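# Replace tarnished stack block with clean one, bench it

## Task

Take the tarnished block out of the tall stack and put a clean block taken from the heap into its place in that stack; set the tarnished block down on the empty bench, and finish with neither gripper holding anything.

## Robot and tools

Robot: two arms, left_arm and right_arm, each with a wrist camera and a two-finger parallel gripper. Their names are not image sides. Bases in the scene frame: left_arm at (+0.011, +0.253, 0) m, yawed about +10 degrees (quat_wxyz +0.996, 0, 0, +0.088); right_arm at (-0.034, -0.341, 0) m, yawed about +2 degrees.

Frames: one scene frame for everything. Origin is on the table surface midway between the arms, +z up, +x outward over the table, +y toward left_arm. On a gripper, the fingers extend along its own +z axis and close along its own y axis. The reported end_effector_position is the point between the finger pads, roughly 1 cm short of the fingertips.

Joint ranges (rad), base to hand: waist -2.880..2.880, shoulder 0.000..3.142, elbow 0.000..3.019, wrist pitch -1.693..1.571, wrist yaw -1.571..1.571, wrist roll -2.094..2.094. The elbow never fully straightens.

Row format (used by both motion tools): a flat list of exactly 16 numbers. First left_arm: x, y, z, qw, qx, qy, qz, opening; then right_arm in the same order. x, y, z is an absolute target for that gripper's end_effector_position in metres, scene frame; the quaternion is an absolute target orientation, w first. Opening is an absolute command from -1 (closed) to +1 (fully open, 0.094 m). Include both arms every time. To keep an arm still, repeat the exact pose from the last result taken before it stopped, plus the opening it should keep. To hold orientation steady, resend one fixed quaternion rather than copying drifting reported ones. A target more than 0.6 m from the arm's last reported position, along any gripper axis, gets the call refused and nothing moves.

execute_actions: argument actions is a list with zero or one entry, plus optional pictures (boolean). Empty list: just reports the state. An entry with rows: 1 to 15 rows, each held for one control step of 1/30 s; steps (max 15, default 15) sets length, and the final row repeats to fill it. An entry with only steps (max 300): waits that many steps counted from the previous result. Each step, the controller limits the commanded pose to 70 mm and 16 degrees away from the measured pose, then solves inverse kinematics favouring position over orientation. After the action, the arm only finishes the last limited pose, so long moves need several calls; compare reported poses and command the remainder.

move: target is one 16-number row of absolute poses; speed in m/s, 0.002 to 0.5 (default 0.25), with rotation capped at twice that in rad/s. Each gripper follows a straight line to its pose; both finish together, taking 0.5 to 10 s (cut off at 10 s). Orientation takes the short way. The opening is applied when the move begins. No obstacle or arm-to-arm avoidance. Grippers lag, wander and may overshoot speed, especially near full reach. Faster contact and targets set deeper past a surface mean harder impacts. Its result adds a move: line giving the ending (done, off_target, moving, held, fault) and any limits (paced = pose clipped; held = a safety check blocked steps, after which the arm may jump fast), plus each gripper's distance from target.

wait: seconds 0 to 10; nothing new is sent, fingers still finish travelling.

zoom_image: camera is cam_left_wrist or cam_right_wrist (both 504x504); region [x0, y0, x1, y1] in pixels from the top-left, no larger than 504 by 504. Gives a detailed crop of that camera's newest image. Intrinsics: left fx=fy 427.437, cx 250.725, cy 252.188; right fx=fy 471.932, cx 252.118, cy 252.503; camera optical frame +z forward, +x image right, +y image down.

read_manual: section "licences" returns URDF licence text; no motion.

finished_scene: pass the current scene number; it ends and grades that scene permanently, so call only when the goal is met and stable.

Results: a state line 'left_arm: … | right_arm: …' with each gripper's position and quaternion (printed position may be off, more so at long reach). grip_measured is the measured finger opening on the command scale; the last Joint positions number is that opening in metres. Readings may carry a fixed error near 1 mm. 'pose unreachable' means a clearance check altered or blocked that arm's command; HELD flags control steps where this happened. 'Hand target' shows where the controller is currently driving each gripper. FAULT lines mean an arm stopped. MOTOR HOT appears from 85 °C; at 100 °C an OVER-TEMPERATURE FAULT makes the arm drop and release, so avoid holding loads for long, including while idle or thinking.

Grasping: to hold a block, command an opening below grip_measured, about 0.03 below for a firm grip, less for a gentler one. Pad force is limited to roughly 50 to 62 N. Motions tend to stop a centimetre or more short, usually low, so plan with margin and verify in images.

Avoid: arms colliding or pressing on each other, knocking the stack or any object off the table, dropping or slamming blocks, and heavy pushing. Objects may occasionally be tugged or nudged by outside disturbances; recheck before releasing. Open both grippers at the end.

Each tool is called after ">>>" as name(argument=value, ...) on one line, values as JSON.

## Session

>>> execute_actions(actions=[])

Scene clock: 0.00 s of 7120.00 s.
left_arm: end_effector_position=(+0.1777, +0.4792, +0.2734) grip_measured=+1.000 end_effector_quat_wxyz=(-0.060, +0.957, -0.273, -0.077) | right_arm: end_effector_position=(+0.2251, +0.2710, +0.1539) grip_measured=+1.000 end_effector_quat_wxyz=(-0.290, +0.864, -0.408, -0.056)
Joint positions: left_arm=[ 0.645  1.042  1.105 -1.598 -0.192 -1.761  0.094] | right_arm=[ 1.109  1.784  1.439 -0.633 -0.097 -1.083  0.094]
Joint velocities: left_arm=[-0.015 -0.005  0.007 -0.002 -0.051  0.037  0.   ] | right_arm=[ 0.015 -0.015  0.007 -0.032 -0.051 -0.007  0.   ]
Hand target (left_arm): +0.181, +0.483, +0.281; -0.068, +0.957, -0.272, -0.073
Hand target (right_arm): +0.229, +0.279, +0.168; -0.305, +0.860, -0.406, -0.056

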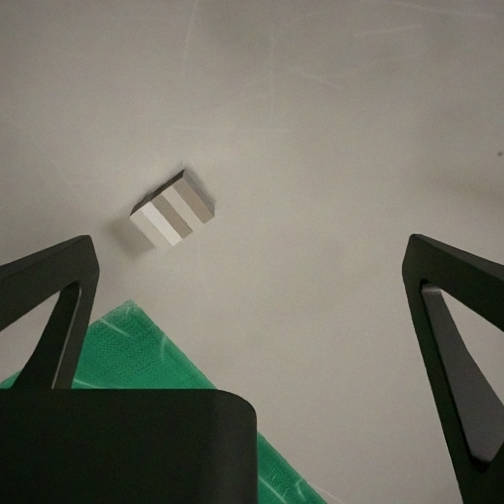

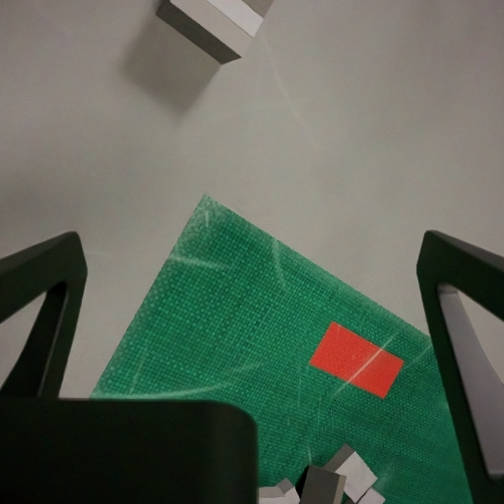

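>>> move(target=[0.1777, 0.4792, 0.2734, -0.060, 0.957, -0.273, -0.077, 1, 0.24, 0.2, 0.36, -0.290, 0.864, -0.408, -0.056, 1], speed=0.2)

>>> move(target=[0.1777, 0.4792, 0.2734, -0.060, 0.957, -0.273, -0.077, 1, 0.32, -0.08, 0.52, 0.309, 0, 0.951, 0, 1], speed=0.25)

Scene clock: 9.33 s of 7120.00 s.
left_arm: end_effector_position=(+0.1777, +0.4792, +0.2734) grip_measured=+1.000 end_effector_quat_wxyz=(-0.060, +0.957, -0.273, -0.077) | right_arm: end_effector_position=(+0.2372, +0.1987, +0.3291) grip_measured=+1.000 end_effector_quat_wxyz=(-0.265, +0.867, -0.418, -0.058)
Joint positions: left_arm=[ 0.645  1.042  1.105 -1.598 -0.192 -1.761  0.094] | right_arm=[ 1.029  1.597  1.681 -1.123 -0.141 -1.14   0.094]
Joint velocities: left_arm=[-0.015 -0.005 -0.012  0.002 -0.022 -0.022  0.   ] | right_arm=[ 0.005 -0.005  0.002  0.002 -0.081 -0.051  0.   ]
Hand target (left_arm): +0.178, +0.479, +0.273; -0.060, +0.957, -0.273, -0.077
Hand target (right_arm): +0.240, +0.200, +0.359; -0.290, +0.864, -0.408, -0.056
Off the commanded pose (left_arm): 0.000 m, 0 deg.
Off the commanded pose (right_arm): 0.031 m, 3 deg.
After step 90, 4.77 s passed at rest.
move: off_target (right_arm)

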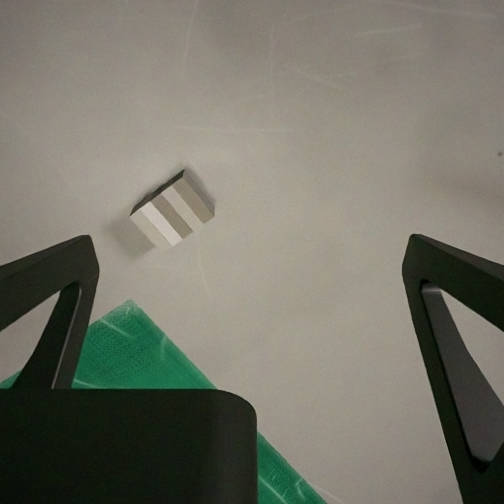

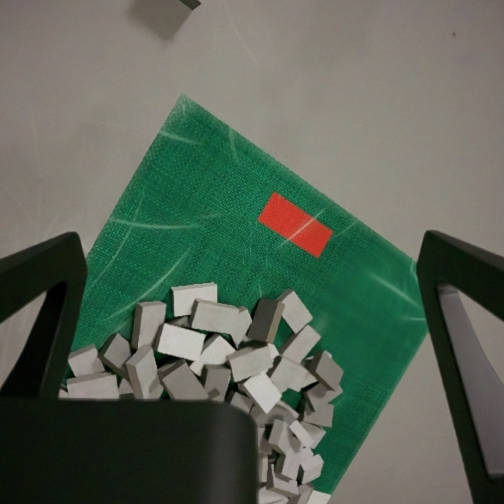

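Scene clock: 14.13 s of 7120.00 s.
left_arm: end_effector_position=(+0.1777, +0.4792, +0.2734) grip_measured=+1.000 end_effector_quat_wxyz=(-0.060, +0.957, -0.273, -0.077) | right_arm: end_effector_position=(+0.3146, -0.0815, +0.5116) grip_measured=+1.000 end_effector_quat_wxyz=(+0.301, -0.014, +0.954, -0.007)
Joint positions: left_arm=[ 0.645  1.042  1.105 -1.598 -0.192 -1.761  0.094] | right_arm=[ 0.771  1.354  1.918 -1.688  0.431  0.678  0.094]
Joint velocities: left_arm=[-0.015 -0.005 -0.032 -0.002 -0.037 -0.007  0.   ] | right_arm=[-0.005 -0.005 -0.007 -0.002  0.022 -0.037  0.   ]
Hand target (left_arm): +0.178, +0.479, +0.273; -0.060, +0.957, -0.273, -0.077
Hand target (right_arm): +0.321, -0.079, +0.521; +0.307, -0.002, +0.952, -0.001
Off the commanded pose (left_arm): 0.000 m, 0 deg.
Off the commanded pose (right_arm): 0.010 m, 2 deg.
joint sent to its limit (right arm) — the command would take joint 4 (wrist pitch) past its lower limit, so that joint was sent only as far as its limit.
move: done

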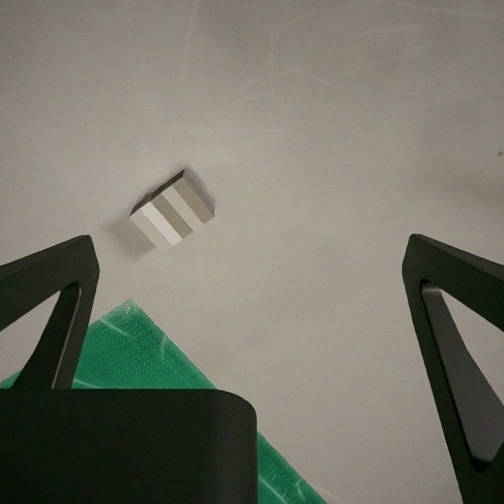

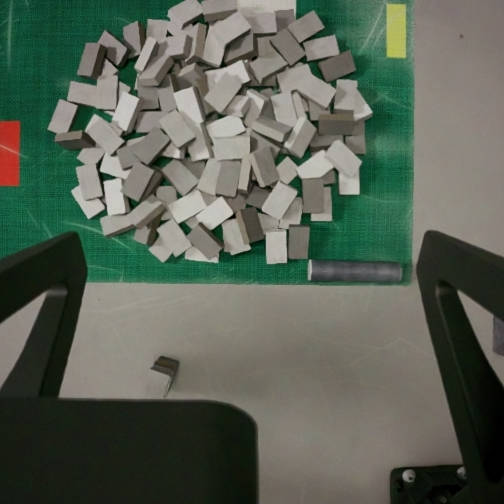

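>>> zoom_image(camera="cam_right_wrist", region=[110, 310, 230, 430])

>>> zoom_image(camera="cam_right_wrist", region=[40, 100, 380, 290])

Region (110, 310, 230, 430) of cam_right_wrist's 504x504 image, scaled by 4.200, with more detail than that image has.

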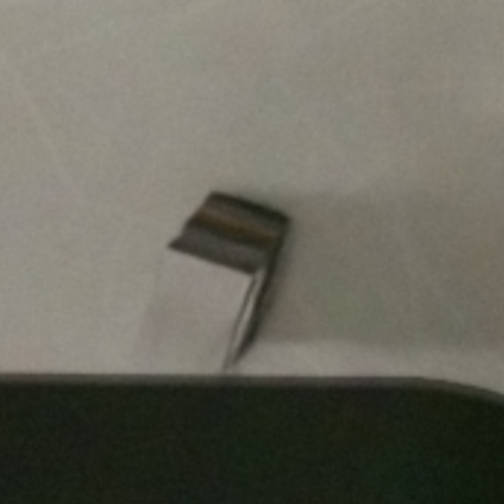

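Region (40, 100, 380, 290) of cam_right_wrist's 504x504 image, scaled by 1.482, with more detail than that image has; it fills the top 282 rows of this view, and the rest is white.

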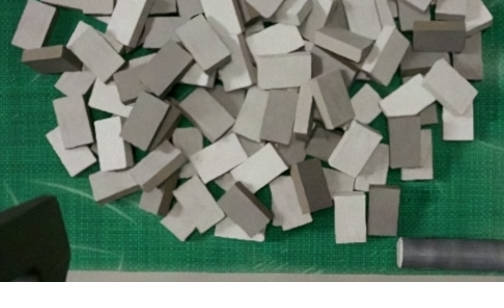

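>>> move(target=[0.1777, 0.4792, 0.2734, -0.060, 0.957, -0.273, -0.077, 1, 0.30, -0.30, 0.45, 0.309, 0, 0.951, 0, 1], speed=0.25)

Scene clock: 33.20 s of 7120.00 s.
left_arm: end_effector_position=(+0.1777, +0.4792, +0.2734) grip_measured=+1.000 end_effector_quat_wxyz=(-0.060, +0.957, -0.273, -0.077) | right_arm: end_effector_position=(+0.3019, -0.2998, +0.4389) grip_measured=+1.000 end_effector_quat_wxyz=(+0.289, +0.010, +0.957, -0.003)
Joint positions: left_arm=[ 0.645  1.042  1.105 -1.598 -0.192 -1.761  0.094] | right_arm=[ 0.143  0.96   1.405 -1.44   0.11   0.168  0.094]
Joint velocities: left_arm=[ 0.005 -0.005  0.002 -0.007  0.066  0.066  0.   ] | right_arm=[-0.024 -0.005  0.007  0.002 -0.022 -0.007  0.   ]
Hand target (left_arm): +0.178, +0.479, +0.273; -0.060, +0.957, -0.273, -0.077
Hand target (right_arm): +0.300, -0.299, +0.447; +0.304, +0.002, +0.953, +0.000
Off the commanded pose (left_arm): 0.000 m, 0 deg.
Off the commanded pose (right_arm): 0.011 m, 3 deg.
After step 90, 14.50 s passed at rest.
move: off_target (right_arm)

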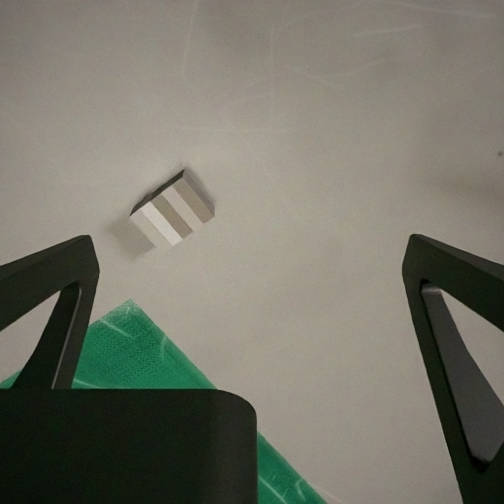

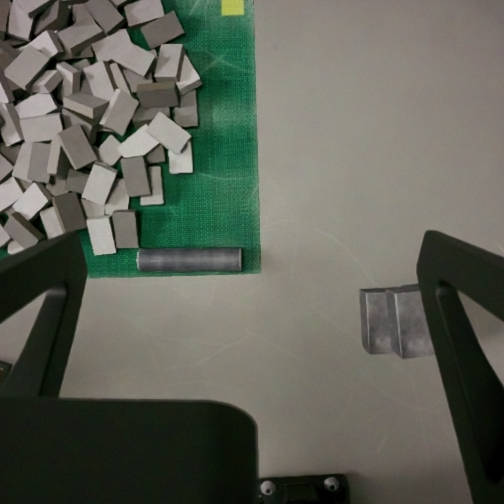

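>>> move(target=[0.17, 0.03, 0.22, 0, 0.156, 0.988, 0, 1, 0.20, -0.175, 0.19, -0.133, 0.633, 0.754, 0.112, 1], speed=0.2)

Scene clock: 56.40 s of 7120.00 s.
left_arm: end_effector_position=(+0.1641, +0.0451, +0.2066) grip_measured=+1.000 end_effector_quat_wxyz=(-0.017, +0.142, +0.989, +0.029) | right_arm: end_effector_position=(+0.1959, -0.1813, +0.1926) grip_measured=+1.000 end_effector_quat_wxyz=(-0.127, +0.626, +0.760, +0.117)
Joint positions: left_arm=[-1.12   1.056  0.946 -1.527 -0.016 -0.659  0.094] | right_arm=[ 0.37   1.001  0.848 -1.322 -0.334  1.802  0.094]
Joint velocities: left_arm=[-0.015 -0.005 -0.017  0.002  0.007  0.037  0.   ] | right_arm=[-0.005 -0.024 -0.007 -0.022 -0.022  0.007  0.   ]
Hand target (left_arm): +0.171, +0.030, +0.220; -0.003, +0.156, +0.988, +0.011
Hand target (right_arm): +0.198, -0.177, +0.190; -0.131, +0.629, +0.757, +0.114
Off the commanded pose (left_arm): 0.021 m, 4 deg.
Off the commanded pose (right_arm): 0.008 m, 1 deg.
After step 90, 12.50 s passed at rest.
move: off_target (left_arm)

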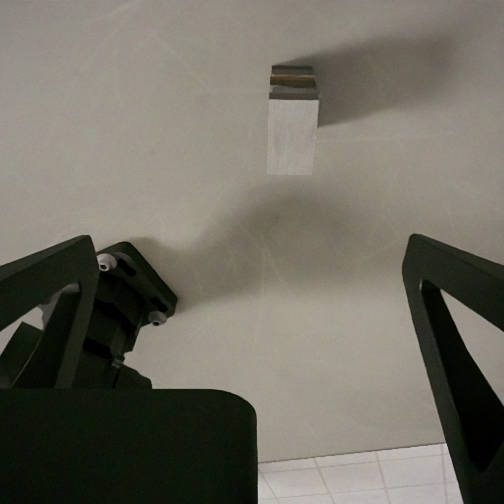

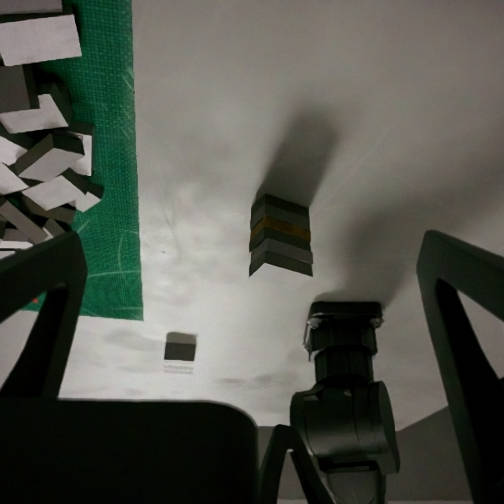

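>>> zoom_image(camera="cam_right_wrist", region=[210, 170, 350, 310])

Region (210, 170, 350, 310) of cam_right_wrist's 504x504 image, scaled by 3.600, with more detail than that image has.

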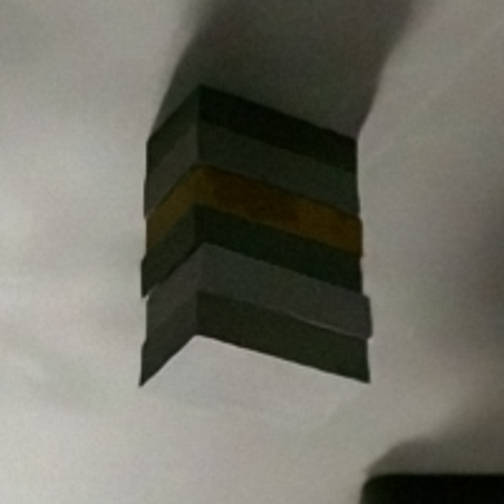

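>>> move(target=[0.145, 0.031, 0.105, 0.006, 0.15, 0.989, -0.008, 0.3, 0.20, -0.175, 0.19, -0.133, 0.633, 0.754, 0.112, 1], speed=0.1)

Scene clock: 76.37 s of 7120.00 s.
left_arm: end_effector_position=(+0.1466, +0.0354, +0.1082) grip_measured=+0.303 end_effector_quat_wxyz=(+0.008, +0.153, +0.988, -0.007) | right_arm: end_effector_position=(+0.1957, -0.1800, +0.1903) grip_measured=+1.000 end_effector_quat_wxyz=(-0.131, +0.631, +0.756, +0.112)
Joint positions: left_arm=[-1.189  1.059  0.684 -1.176 -0.003 -0.706  0.061] | right_arm=[ 0.374  1.01   0.848 -1.322 -0.335  1.816  0.094]
Joint velocities: left_arm=[-0.005 -0.005 -0.012  0.007 -0.022 -0.022  0.   ] | right_arm=[-0.005 -0.005  0.007 -0.007  0.022 -0.007  0.   ]
Hand target (left_arm): +0.145, +0.031, +0.105; +0.006, +0.150, +0.989, -0.008
Hand target (right_arm): +0.200, -0.175, +0.190; -0.133, +0.633, +0.754, +0.112
Off the commanded pose (left_arm): 0.006 m, 0 deg.
Off the commanded pose (right_arm): 0.007 m, 0 deg.
After step 90, 15.57 s passed at rest.
move: done

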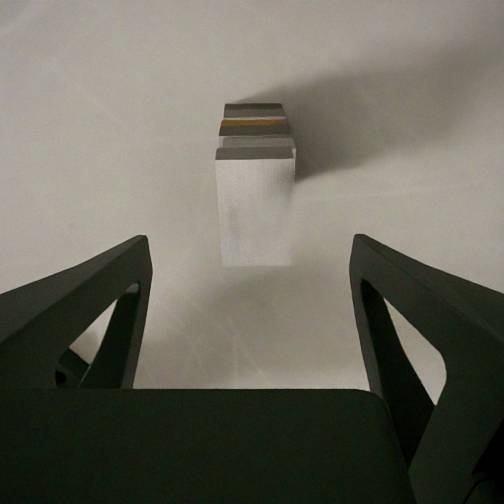

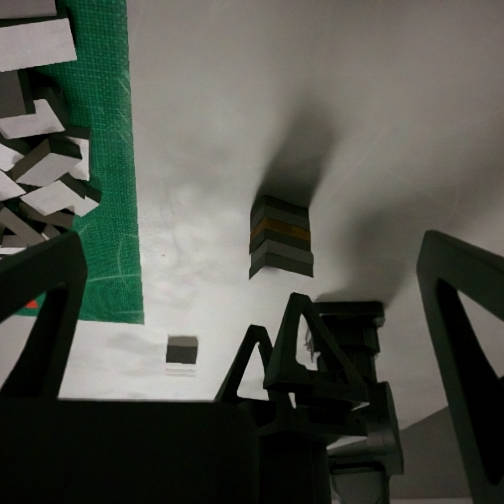

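>>> move(target=[0.141, 0.029, 0.042, 0.004, 0.15, 0.989, -0.004, 0.0, 0.20, -0.175, 0.19, -0.133, 0.633, 0.754, 0.112, 1], speed=0.04)

>>> zoom_image(camera="cam_right_wrist", region=[210, 170, 350, 310])

Scene clock: 85.77 s of 7120.00 s.
left_arm: end_effector_position=(+0.1434, +0.0316, +0.0457) grip_measured=+0.003 end_effector_quat_wxyz=(+0.005, +0.152, +0.988, -0.004) | right_arm: end_effector_position=(+0.1957, -0.1800, +0.1903) grip_measured=+1.000 end_effector_quat_wxyz=(-0.131, +0.632, +0.756, +0.112)
Joint positions: left_arm=[-1.207  1.175  0.578 -0.961 -0.003 -0.726  0.047] | right_arm=[ 0.374  1.01   0.848 -1.322 -0.335  1.817  0.094]
Joint velocities: left_arm=[-0.015  0.005  0.012  0.002  0.007  0.022 -0.001] | right_arm=[-0.005 -0.015 -0.002  0.002 -0.051 -0.081  0.   ]
Hand target (left_arm): +0.141, +0.029, +0.042; +0.004, +0.150, +0.989, -0.004
Hand target (right_arm): +0.200, -0.175, +0.190; -0.133, +0.633, +0.754, +0.112
Off the commanded pose (left_arm): 0.005 m, 0 deg.
Off the commanded pose (right_arm): 0.007 m, 0 deg.
After step 90, 4.43 s passed at rest.
move: done

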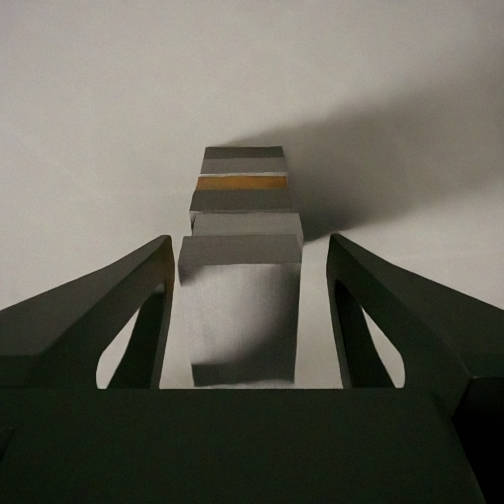

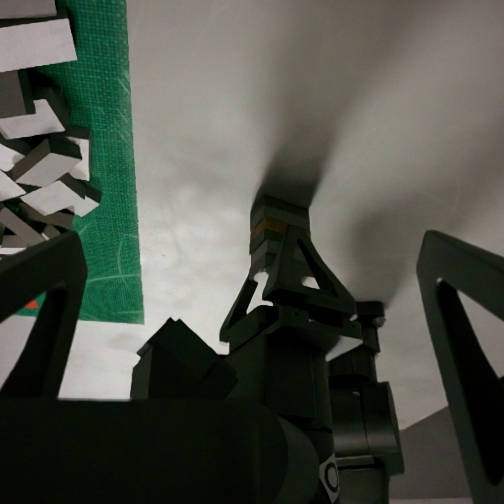

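Region (210, 170, 350, 310) of cam_right_wrist's 504x504 image, scaled by 3.600, with more detail than that image has.

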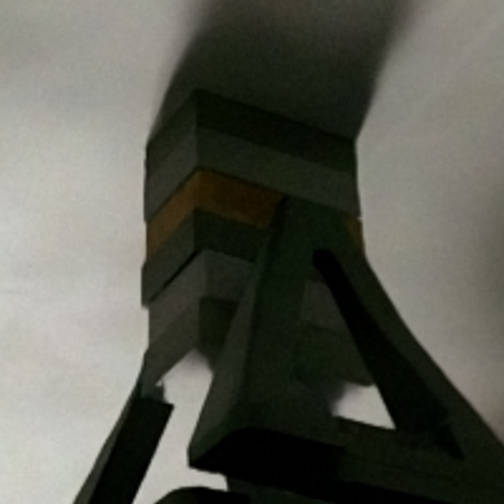

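>>> move(target=[0.1396, 0.0315, 0.0345, 0.004, 0.15, 0.989, -0.004, -0.25, 0.20, -0.175, 0.19, -0.133, 0.633, 0.754, 0.112, 1], speed=0.02)

>>> zoom_image(camera="cam_right_wrist", region=[210, 170, 350, 310])

Scene clock: 93.63 s of 7120.00 s.
left_arm: end_effector_position=(+0.1424, +0.0334, +0.0392) grip_measured=-0.247 end_effector_quat_wxyz=(+0.006, +0.152, +0.988, -0.005) | right_arm: end_effector_position=(+0.1957, -0.1800, +0.1903) grip_measured=+1.000 end_effector_quat_wxyz=(-0.131, +0.632, +0.756, +0.112)
Joint positions: left_arm=[-1.207  1.181  0.562 -0.936 -0.003 -0.726  0.035] | right_arm=[ 0.374  1.01   0.848 -1.322 -0.335  1.817  0.094]
Joint velocities: left_arm=[ 0.015 -0.005  0.007  0.017 -0.051  0.037  0.   ] | right_arm=[ 0.005 -0.005 -0.002 -0.002 -0.022  0.051  0.   ]
Hand target (left_arm): +0.140, +0.032, +0.035; +0.004, +0.150, +0.989, -0.004
Hand target (right_arm): +0.200, -0.175, +0.190; -0.133, +0.633, +0.754, +0.112
Off the commanded pose (left_arm): 0.006 m, 0 deg.
Off the commanded pose (right_arm): 0.007 m, 0 deg.
After step 90, 4.00 s passed at rest.
move: done

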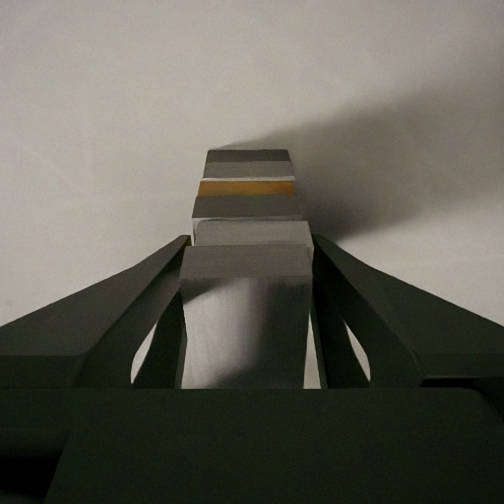

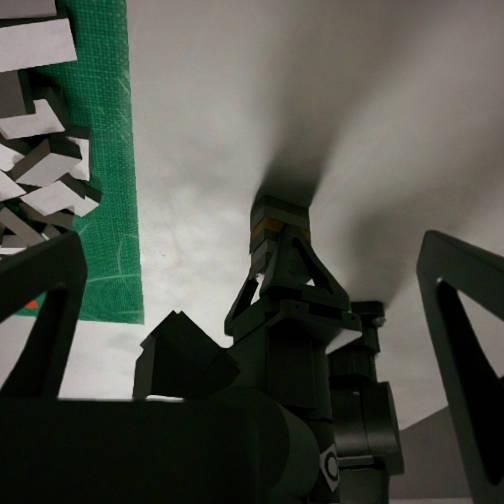

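Region (210, 170, 350, 310) of cam_right_wrist's 504x504 image, scaled by 3.600, with more detail than that image has.

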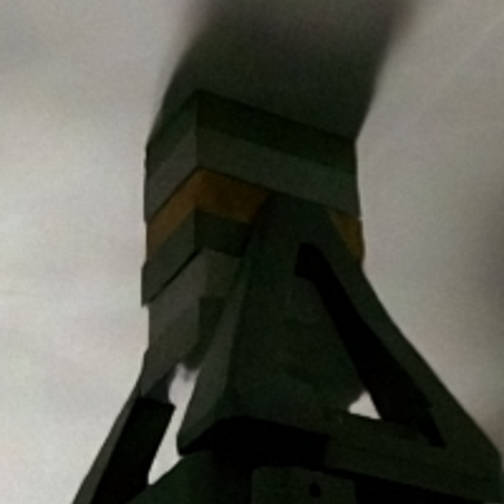

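>>> move(target=[0.1396, 0.0315, 0.0345, 0.004, 0.15, 0.989, -0.004, -0.52, 0.20, -0.175, 0.19, -0.133, 0.633, 0.754, 0.112, 1], speed=0.02)

>>> zoom_image(camera="cam_right_wrist", region=[210, 170, 350, 310])

Scene clock: 100.40 s of 7120.00 s.
left_arm: end_effector_position=(+0.1424, +0.0335, +0.0391) grip_measured=-0.456 end_effector_quat_wxyz=(+0.006, +0.152, +0.988, -0.005) | right_arm: end_effector_position=(+0.1957, -0.1800, +0.1903) grip_measured=+1.000 end_effector_quat_wxyz=(-0.131, +0.632, +0.756, +0.112)
Joint positions: left_arm=[-1.207  1.181  0.562 -0.936 -0.004 -0.726  0.026] | right_arm=[ 0.374  1.01   0.848 -1.322 -0.335  1.817  0.094]
Joint velocities: left_arm=[ 0.005 -0.005 -0.022 -0.002  0.081 -0.007 -0.   ] | right_arm=[ 0.005 -0.005 -0.012 -0.017 -0.051  0.022  0.   ]
Hand target (left_arm): +0.140, +0.032, +0.035; +0.004, +0.150, +0.989, -0.004
Hand target (right_arm): +0.200, -0.175, +0.190; -0.133, +0.633, +0.754, +0.112
Off the commanded pose (left_arm): 0.006 m, 0 deg.
Off the commanded pose (right_arm): 0.007 m, 0 deg.
After step 90, 3.07 s passed at rest.
move: done

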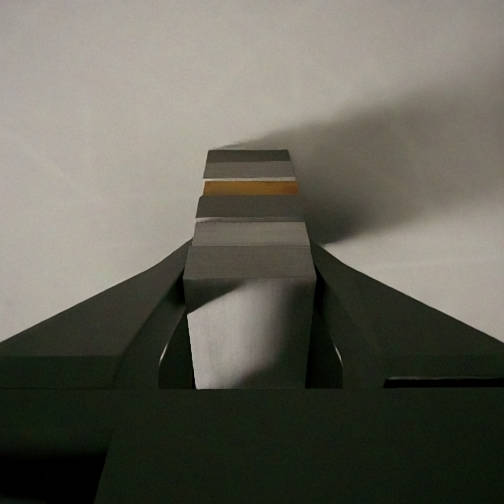

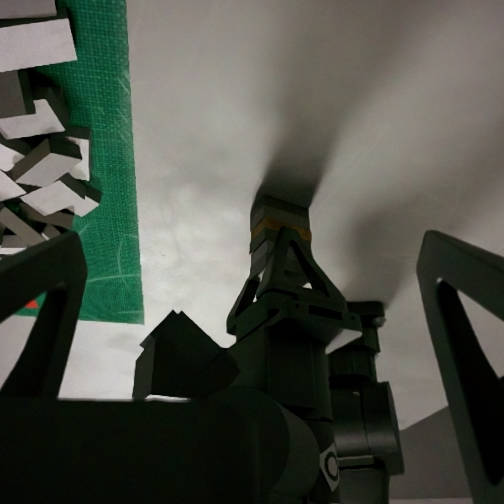

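Region (210, 170, 350, 310) of cam_right_wrist's 504x504 image, scaled by 3.600, with more detail than that image has.

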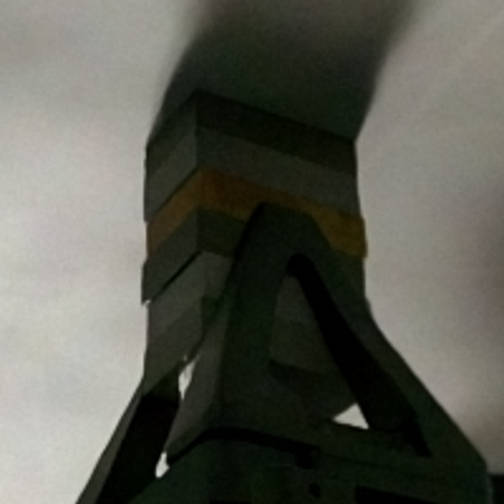

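>>> move(target=[0.148, 0.02, 0.11, 0.004, 0.15, 0.989, -0.004, -0.52, 0.20, -0.175, 0.19, -0.133, 0.633, 0.754, 0.112, 1], speed=0.05)

>>> move(target=[0.215, 0.135, 0.09, 0.006, 0.15, 0.989, -0.005, -0.52, 0.20, -0.175, 0.19, -0.133, 0.633, 0.754, 0.112, 1], speed=0.08)

>>> move(target=[0.215, 0.135, 0.024, 0.008, 0.15, 0.989, -0.005, -0.52, 0.20, -0.175, 0.19, -0.133, 0.633, 0.754, 0.112, 1], speed=0.04)

Scene clock: 112.60 s of 7120.00 s.
left_arm: end_effector_position=(+0.1394, +0.0385, +0.0861) grip_measured=-0.456 end_effector_quat_wxyz=(-0.014, +0.152, +0.988, +0.020) | right_arm: end_effector_position=(+0.1957, -0.1800, +0.1903) grip_measured=+1.000 end_effector_quat_wxyz=(-0.131, +0.632, +0.756, +0.112)
Joint positions: left_arm=[-1.207  1.125  0.664 -1.16  -0.004 -0.726  0.026] | right_arm=[ 0.374  1.01   0.848 -1.322 -0.335  1.817  0.094]
Joint velocities: left_arm=[-0.015  0.005 -0.012 -0.002 -0.066 -0.051 -0.   ] | right_arm=[-0.005 -0.005  0.007 -0.002 -0.007  0.022  0.   ]
Hand target (left_arm): +0.148, +0.021, +0.110; +0.004, +0.150, +0.989, -0.004
Hand target (right_arm): +0.200, -0.175, +0.190; -0.133, +0.633, +0.754, +0.112
Off the commanded pose (left_arm): 0.031 m, 4 deg.
Off the commanded pose (right_arm): 0.007 m, 0 deg.
After step 90, 7.40 s passed at rest.
move: off_target (left_arm)

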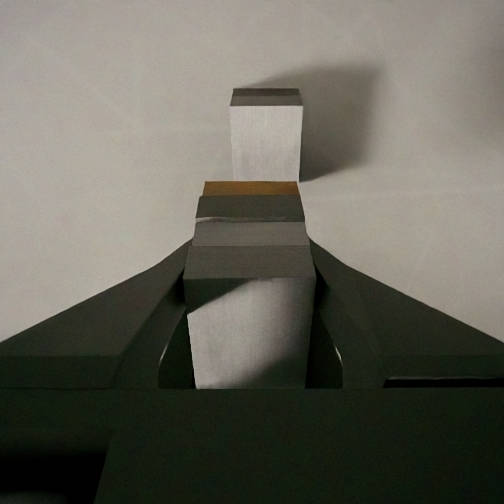

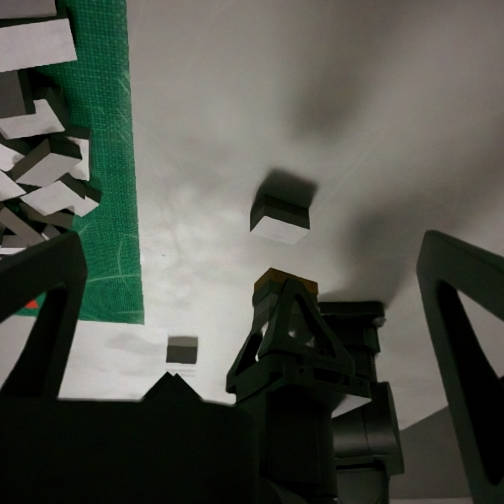

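Scene clock: 114.60 s of 7120.00 s.
left_arm: end_effector_position=(+0.2072, +0.1382, +0.0833) grip_measured=-0.456 end_effector_quat_wxyz=(-0.015, +0.145, +0.989, +0.001) | right_arm: end_effector_position=(+0.1957, -0.1800, +0.1903) grip_measured=+1.000 end_effector_quat_wxyz=(-0.131, +0.632, +0.756, +0.112)
Joint positions: left_arm=[-0.695  1.039  0.6   -1.16   0.008 -0.229  0.026] | right_arm=[ 0.374  1.01   0.848 -1.322 -0.335  1.817  0.094]
Joint velocities: left_arm=[ 0.005 -0.005 -0.007  0.002  0.022  0.022  0.001] | right_arm=[ 0.005 -0.005 -0.017 -0.012 -0.022  0.007  0.   ]
Hand target (left_arm): +0.214, +0.135, +0.090; +0.004, +0.150, +0.989, -0.009
Hand target (right_arm): +0.200, -0.175, +0.190; -0.133, +0.633, +0.754, +0.112
Off the commanded pose (left_arm): 0.011 m, 3 deg.
Off the commanded pose (right_arm): 0.007 m, 0 deg.
move: off_target (left_arm)

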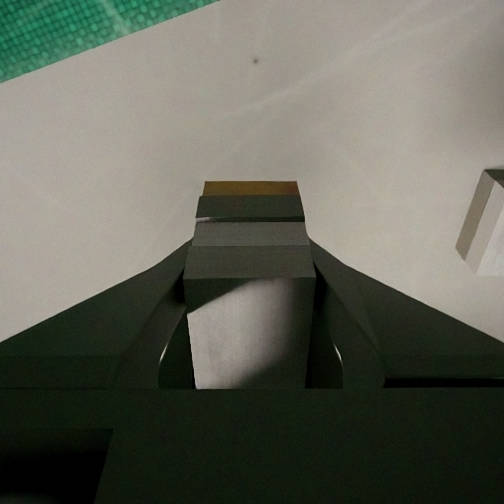

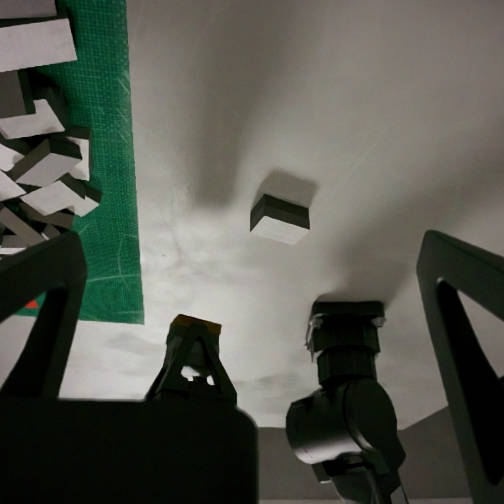

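Scene clock: 116.40 s of 7120.00 s.
left_arm: end_effector_position=(+0.2082, +0.1376, +0.0219) grip_measured=-0.456 end_effector_quat_wxyz=(-0.002, +0.145, +0.989, -0.004) | right_arm: end_effector_position=(+0.1957, -0.1800, +0.1903) grip_measured=+1.000 end_effector_quat_wxyz=(-0.131, +0.632, +0.756, +0.112)
Joint positions: left_arm=[-0.695  1.147  0.481 -0.906  0.008 -0.229  0.026] | right_arm=[ 0.374  1.01   0.848 -1.322 -0.335  1.817  0.094]
Joint velocities: left_arm=[-0.005  0.005 -0.007 -0.007 -0.037 -0.037  0.001] | right_arm=[-0.015  0.005 -0.027  0.002 -0.007 -0.037  0.   ]
Hand target (left_arm): +0.215, +0.135, +0.024; +0.008, +0.150, +0.989, -0.005
Hand target (right_arm): +0.200, -0.175, +0.190; -0.133, +0.633, +0.754, +0.112
Off the commanded pose (left_arm): 0.008 m, 1 deg.
Off the commanded pose (right_arm): 0.007 m, 0 deg.
move: done

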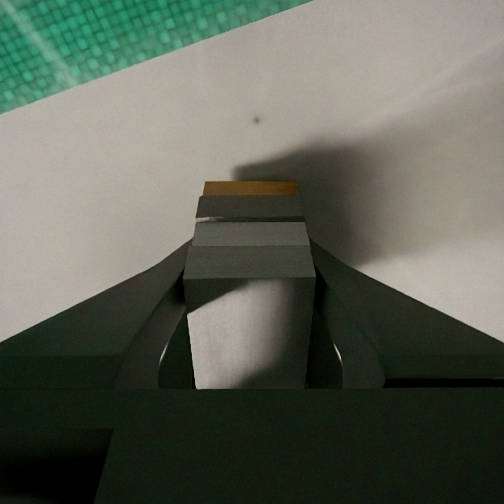

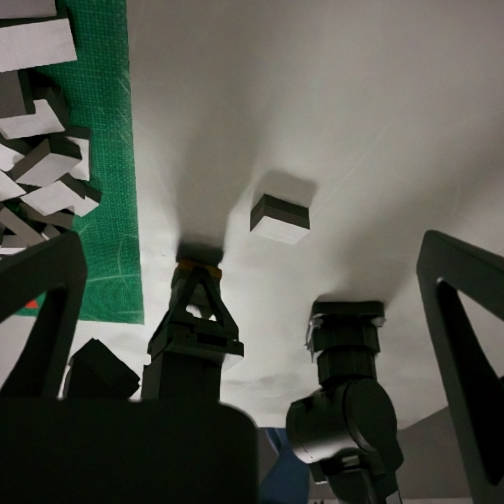

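>>> move(target=[0.215, 0.135, 0.016, 0.008, 0.15, 0.989, -0.005, -0.52, 0.20, -0.175, 0.19, -0.133, 0.633, 0.754, 0.112, 1], speed=0.012)

Scene clock: 122.87 s of 7120.00 s.
left_arm: end_effector_position=(+0.2094, +0.1370, +0.0163) grip_measured=-0.456 end_effector_quat_wxyz=(+0.001, +0.145, +0.989, -0.005) | right_arm: end_effector_position=(+0.1957, -0.1800, +0.1903) grip_measured=+1.000 end_effector_quat_wxyz=(-0.131, +0.632, +0.756, +0.112)
Joint positions: left_arm=[-0.695  1.162  0.473 -0.877  0.008 -0.229  0.026] | right_arm=[ 0.374  1.01   0.848 -1.322 -0.335  1.817  0.094]
Joint velocities: left_arm=[-0.005 -0.005  0.007 -0.017  0.007  0.11   0.   ] | right_arm=[-0.015 -0.005 -0.002 -0.007 -0.051  0.007  0.   ]
Hand target (left_arm): +0.215, +0.135, +0.016; +0.008, +0.150, +0.989, -0.005
Hand target (right_arm): +0.200, -0.175, +0.190; -0.133, +0.633, +0.754, +0.112
Off the commanded pose (left_arm): 0.006 m, 1 deg.
Off the commanded pose (right_arm): 0.007 m, 0 deg.
After step 90, 2.30 s passed at rest.
move: done

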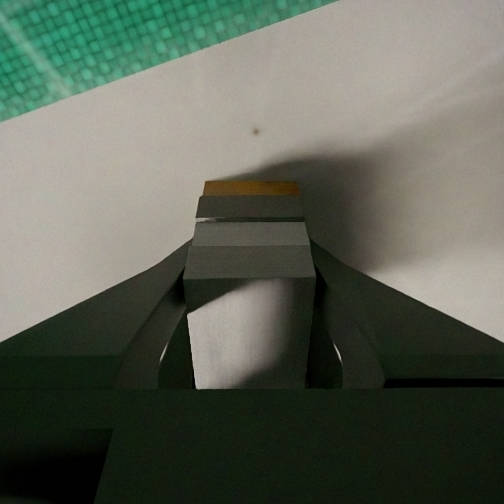

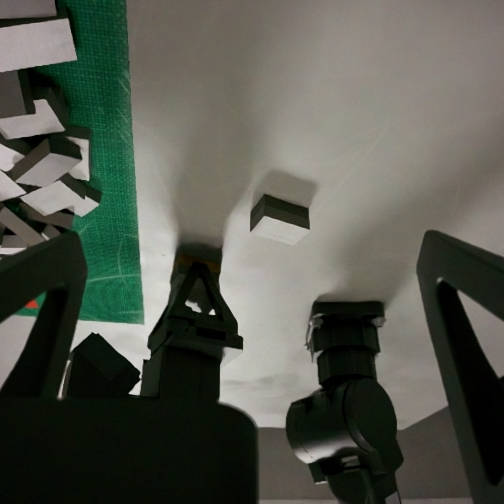

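>>> move(target=[0.215, 0.135, 0.017, 0.008, 0.15, 0.989, -0.005, 1, 0.20, -0.175, 0.19, -0.133, 0.633, 0.754, 0.112, 1], speed=0.012)

>>> move(target=[0.222, 0.13, 0.13, 0.008, 0.15, 0.989, -0.005, 1, 0.20, -0.175, 0.19, -0.133, 0.633, 0.754, 0.112, 1], speed=0.1)

>>> move(target=[0.47, 0.11, 0.25, 0.15, 0, 0.989, 0, 1, 0.20, -0.175, 0.19, -0.133, 0.633, 0.754, 0.112, 1], speed=0.2)

Scene clock: 132.23 s of 7120.00 s.
left_arm: end_effector_position=(+0.2094, +0.1370, +0.0163) grip_measured=+1.000 end_effector_quat_wxyz=(+0.001, +0.145, +0.989, -0.005) | right_arm: end_effector_position=(+0.1957, -0.1800, +0.1903) grip_measured=+1.000 end_effector_quat_wxyz=(-0.131, +0.632, +0.756, +0.112)
Joint positions: left_arm=[-0.695  1.162  0.473 -0.877  0.008 -0.229  0.094] | right_arm=[ 0.374  1.01   0.848 -1.322 -0.335  1.817  0.094]
Joint velocities: left_arm=[ 0.005 -0.005 -0.037  0.012  0.066  0.007  0.   ] | right_arm=[-0.015 -0.015 -0.007 -0.012  0.007  0.125  0.   ]
Hand target (left_arm): +0.215, +0.135, +0.017; +0.008, +0.150, +0.989, -0.005
Hand target (right_arm): +0.200, -0.175, +0.190; -0.133, +0.633, +0.754, +0.112
Off the commanded pose (left_arm): 0.006 m, 1 deg.
Off the commanded pose (right_arm): 0.007 m, 0 deg.
After step 90, 5.40 s passed at rest.
move: done

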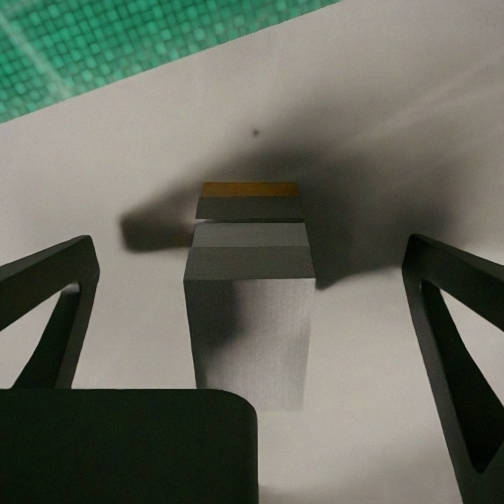

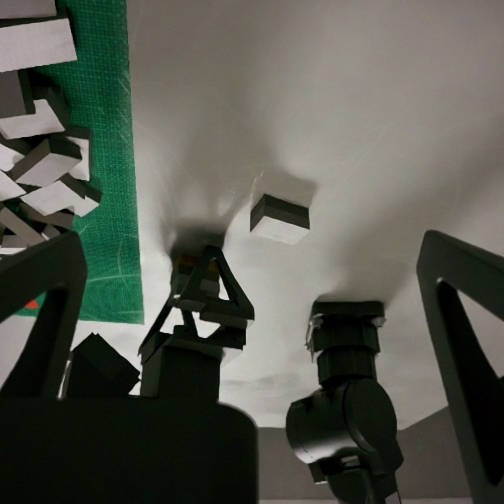

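Scene clock: 133.73 s of 7120.00 s.
left_arm: end_effector_position=(+0.2127, +0.1351, +0.1150) grip_measured=+1.000 end_effector_quat_wxyz=(-0.007, +0.145, +0.989, -0.002) | right_arm: end_effector_position=(+0.1957, -0.1800, +0.1903) grip_measured=+1.000 end_effector_quat_wxyz=(-0.131, +0.632, +0.756, +0.112)
Joint positions: left_arm=[-0.695  1.004  0.669 -1.248  0.008 -0.229  0.094] | right_arm=[ 0.374  1.01   0.848 -1.322 -0.335  1.817  0.094]
Joint velocities: left_arm=[ 0.005 -0.005 -0.012 -0.002 -0.051  0.037  0.   ] | right_arm=[-0.005 -0.015 -0.012 -0.007 -0.051  0.022  0.   ]
Hand target (left_arm): +0.222, +0.130, +0.130; +0.008, +0.150, +0.989, -0.005
Hand target (right_arm): +0.200, -0.175, +0.190; -0.133, +0.633, +0.754, +0.112
Off the commanded pose (left_arm): 0.018 m, 2 deg.
Off the commanded pose (right_arm): 0.007 m, 0 deg.
move: off_target (left_arm)

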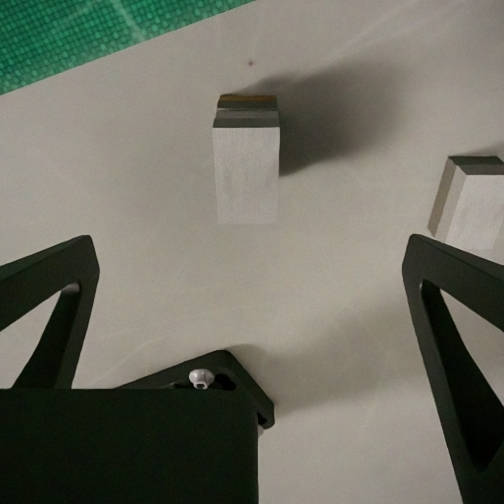

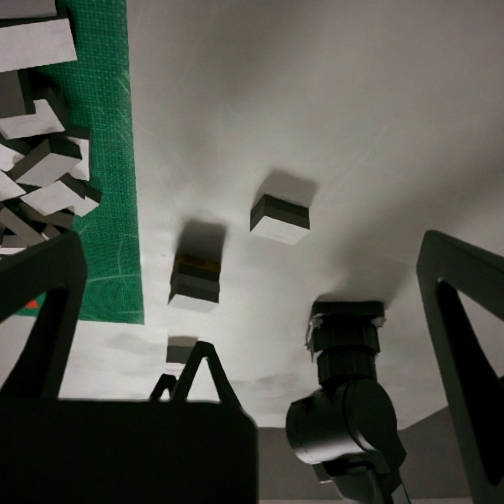

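Scene clock: 135.60 s of 7120.00 s.
left_arm: end_effector_position=(+0.4540, +0.1109, +0.2360) grip_measured=+1.000 end_effector_quat_wxyz=(+0.134, +0.015, +0.991, -0.001) | right_arm: end_effector_position=(+0.1957, -0.1800, +0.1903) grip_measured=+1.000 end_effector_quat_wxyz=(-0.131, +0.632, +0.756, +0.112)
Joint positions: left_arm=[-0.515  1.397  1.288 -1.206 -0.083 -0.299  0.094] | right_arm=[ 0.374  1.01   0.848 -1.322 -0.335  1.817  0.094]
Joint velocities: left_arm=[ 0.005  0.015 -0.002  0.007  0.066 -0.051  0.   ] | right_arm=[-0.005 -0.015  0.002 -0.007 -0.022  0.051  0.   ]
Hand target (left_arm): +0.470, +0.111, +0.247; +0.150, +0.000, +0.989, -0.004
Hand target (right_arm): +0.200, -0.175, +0.190; -0.133, +0.633, +0.754, +0.112
Off the commanded pose (left_arm): 0.021 m, 3 deg.
Off the commanded pose (right_arm): 0.007 m, 0 deg.
move: off_target (left_arm)

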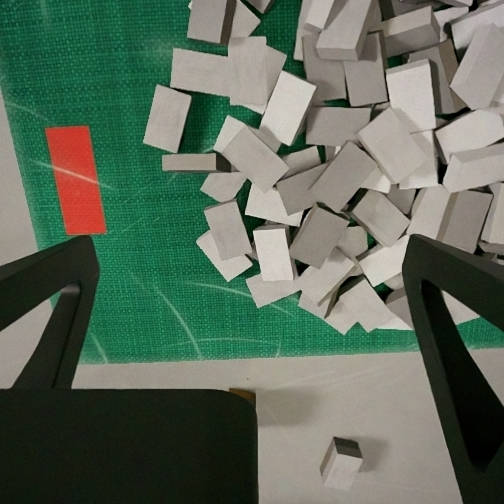

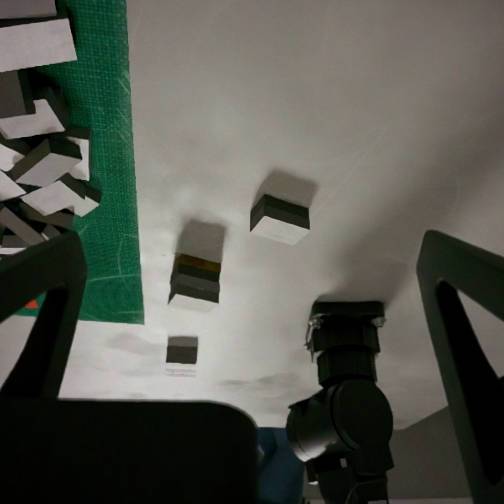

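>>> move(target=[0.496, 0.175, 0.07, 0, 0.156, 0.988, 0, 0.0, 0.20, -0.175, 0.19, -0.133, 0.633, 0.754, 0.112, 1], speed=0.15)

Scene clock: 153.90 s of 7120.00 s.
left_arm: end_effector_position=(+0.4853, +0.1740, +0.0692) grip_measured=+0.003 end_effector_quat_wxyz=(-0.009, +0.150, +0.989, +0.003) | right_arm: end_effector_position=(+0.1957, -0.1800, +0.1903) grip_measured=+1.000 end_effector_quat_wxyz=(-0.131, +0.632, +0.756, +0.112)
Joint positions: left_arm=[-0.341  1.727  1.239 -1.101 -0.006  0.136  0.047] | right_arm=[ 0.374  1.01   0.848 -1.322 -0.335  1.817  0.094]
Joint velocities: left_arm=[ 0.005 -0.005  0.007 -0.017 -0.037 -0.051  0.   ] | right_arm=[-0.005 -0.005 -0.022  0.002 -0.022 -0.007  0.   ]
Hand target (left_arm): +0.495, +0.175, +0.070; +0.000, +0.156, +0.988, +0.001
Hand target (right_arm): +0.200, -0.175, +0.190; -0.133, +0.633, +0.754, +0.112
Off the commanded pose (left_arm): 0.011 m, 1 deg.
Off the commanded pose (right_arm): 0.007 m, 0 deg.
After step 90, 13.53 s passed at rest.
move: off_target (left_arm)

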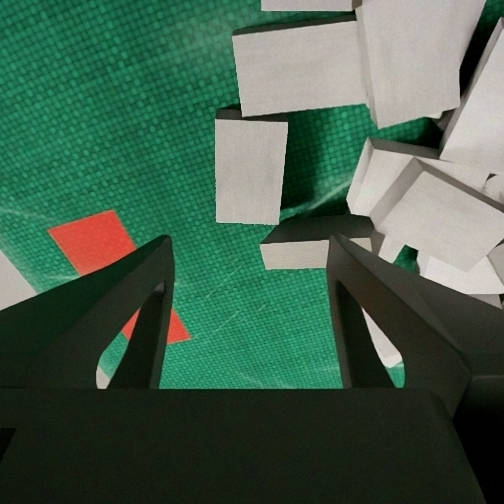

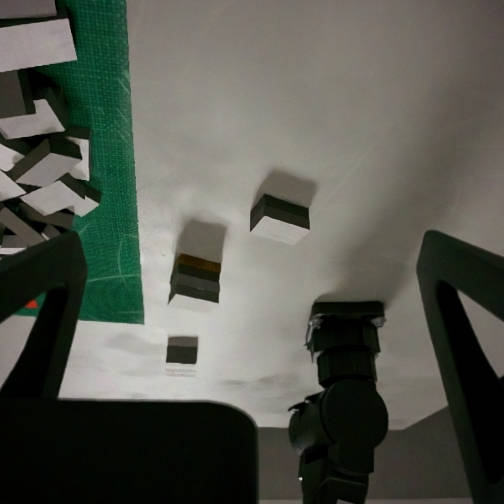

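>>> move(target=[0.494, 0.175, 0.008, 0, 0.17, 0.985, 0, -0.1, 0.20, -0.175, 0.19, -0.133, 0.633, 0.754, 0.112, 1], speed=0.05)

Scene clock: 162.87 s of 7120.00 s.
left_arm: end_effector_position=(+0.4935, +0.1724, +0.0187) grip_measured=-0.097 end_effector_quat_wxyz=(+0.005, +0.165, +0.986, +0.002) | right_arm: end_effector_position=(+0.1957, -0.1800, +0.1903) grip_measured=+1.000 end_effector_quat_wxyz=(-0.131, +0.632, +0.756, +0.112)
Joint positions: left_arm=[-0.341  1.8    1.188 -0.949 -0.005  0.167  0.042] | right_arm=[ 0.374  1.01   0.848 -1.322 -0.335  1.817  0.094]
Joint velocities: left_arm=[-0.015 -0.005 -0.007  0.007 -0.066  0.037 -0.001] | right_arm=[ 0.005 -0.005  0.012 -0.002 -0.037  0.007  0.   ]
Hand target (left_arm): +0.493, +0.175, +0.008; -0.000, +0.170, +0.985, -0.000
Hand target (right_arm): +0.200, -0.175, +0.190; -0.133, +0.633, +0.754, +0.112
Off the commanded pose (left_arm): 0.011 m, 1 deg.
Off the commanded pose (right_arm): 0.007 m, 0 deg.
After step 90, 4.40 s passed at rest.
move: off_target (left_arm)

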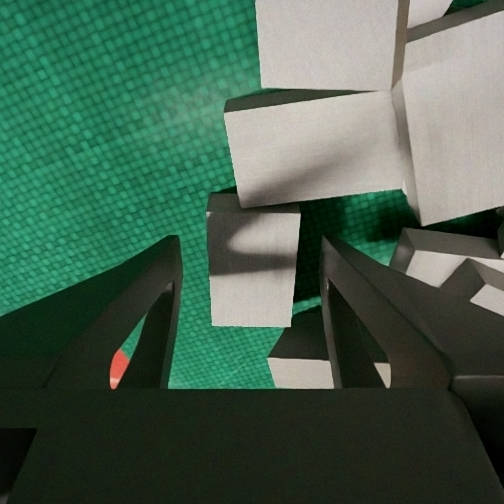

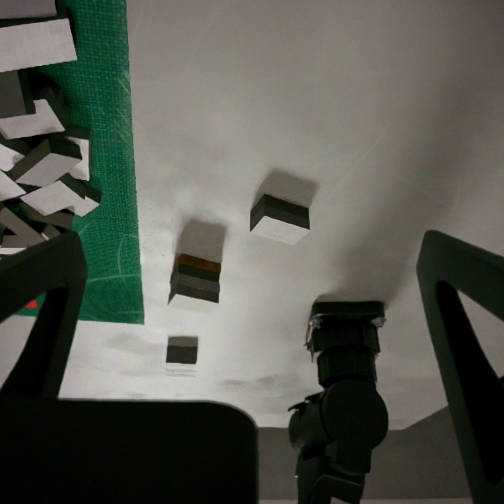

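>>> move(target=[0.488, 0.176, 0.003, 0, 0.17, 0.985, 0, -0.1, 0.20, -0.175, 0.19, -0.133, 0.633, 0.754, 0.112, 1], speed=0.02)

Scene clock: 168.80 s of 7120.00 s.
left_arm: end_effector_position=(+0.4898, +0.1730, +0.0130) grip_measured=-0.098 end_effector_quat_wxyz=(+0.006, +0.166, +0.986, +0.002) | right_arm: end_effector_position=(+0.1957, -0.1800, +0.1903) grip_measured=+1.000 end_effector_quat_wxyz=(-0.131, +0.632, +0.756, +0.112)
Joint positions: left_arm=[-0.341  1.8    1.169 -0.929 -0.005  0.168  0.042] | right_arm=[ 0.374  1.01   0.848 -1.322 -0.335  1.817  0.094]
Joint velocities: left_arm=[-0.005 -0.005 -0.012 -0.002  0.037  0.037  0.001] | right_arm=[ 0.005  0.005  0.002 -0.012 -0.022  0.007  0.   ]
Hand target (left_arm): +0.488, +0.176, +0.003; -0.000, +0.170, +0.985, +0.000
Hand target (right_arm): +0.200, -0.175, +0.190; -0.133, +0.633, +0.754, +0.112
Off the commanded pose (left_arm): 0.011 m, 1 deg.
Off the commanded pose (right_arm): 0.007 m, 0 deg.
After step 90, 1.87 s passed at rest.
move: off_target (left_arm)

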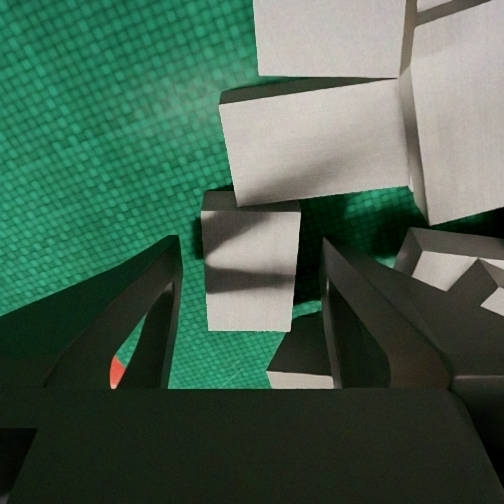

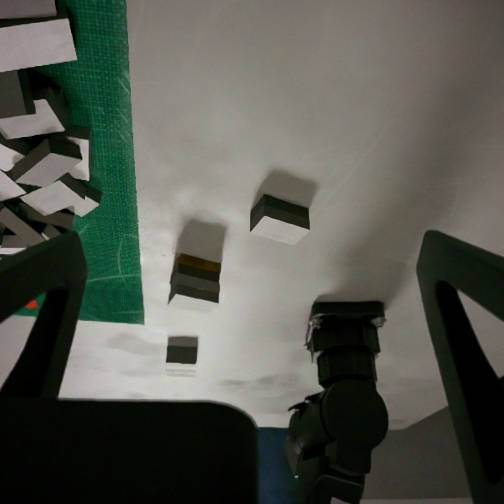

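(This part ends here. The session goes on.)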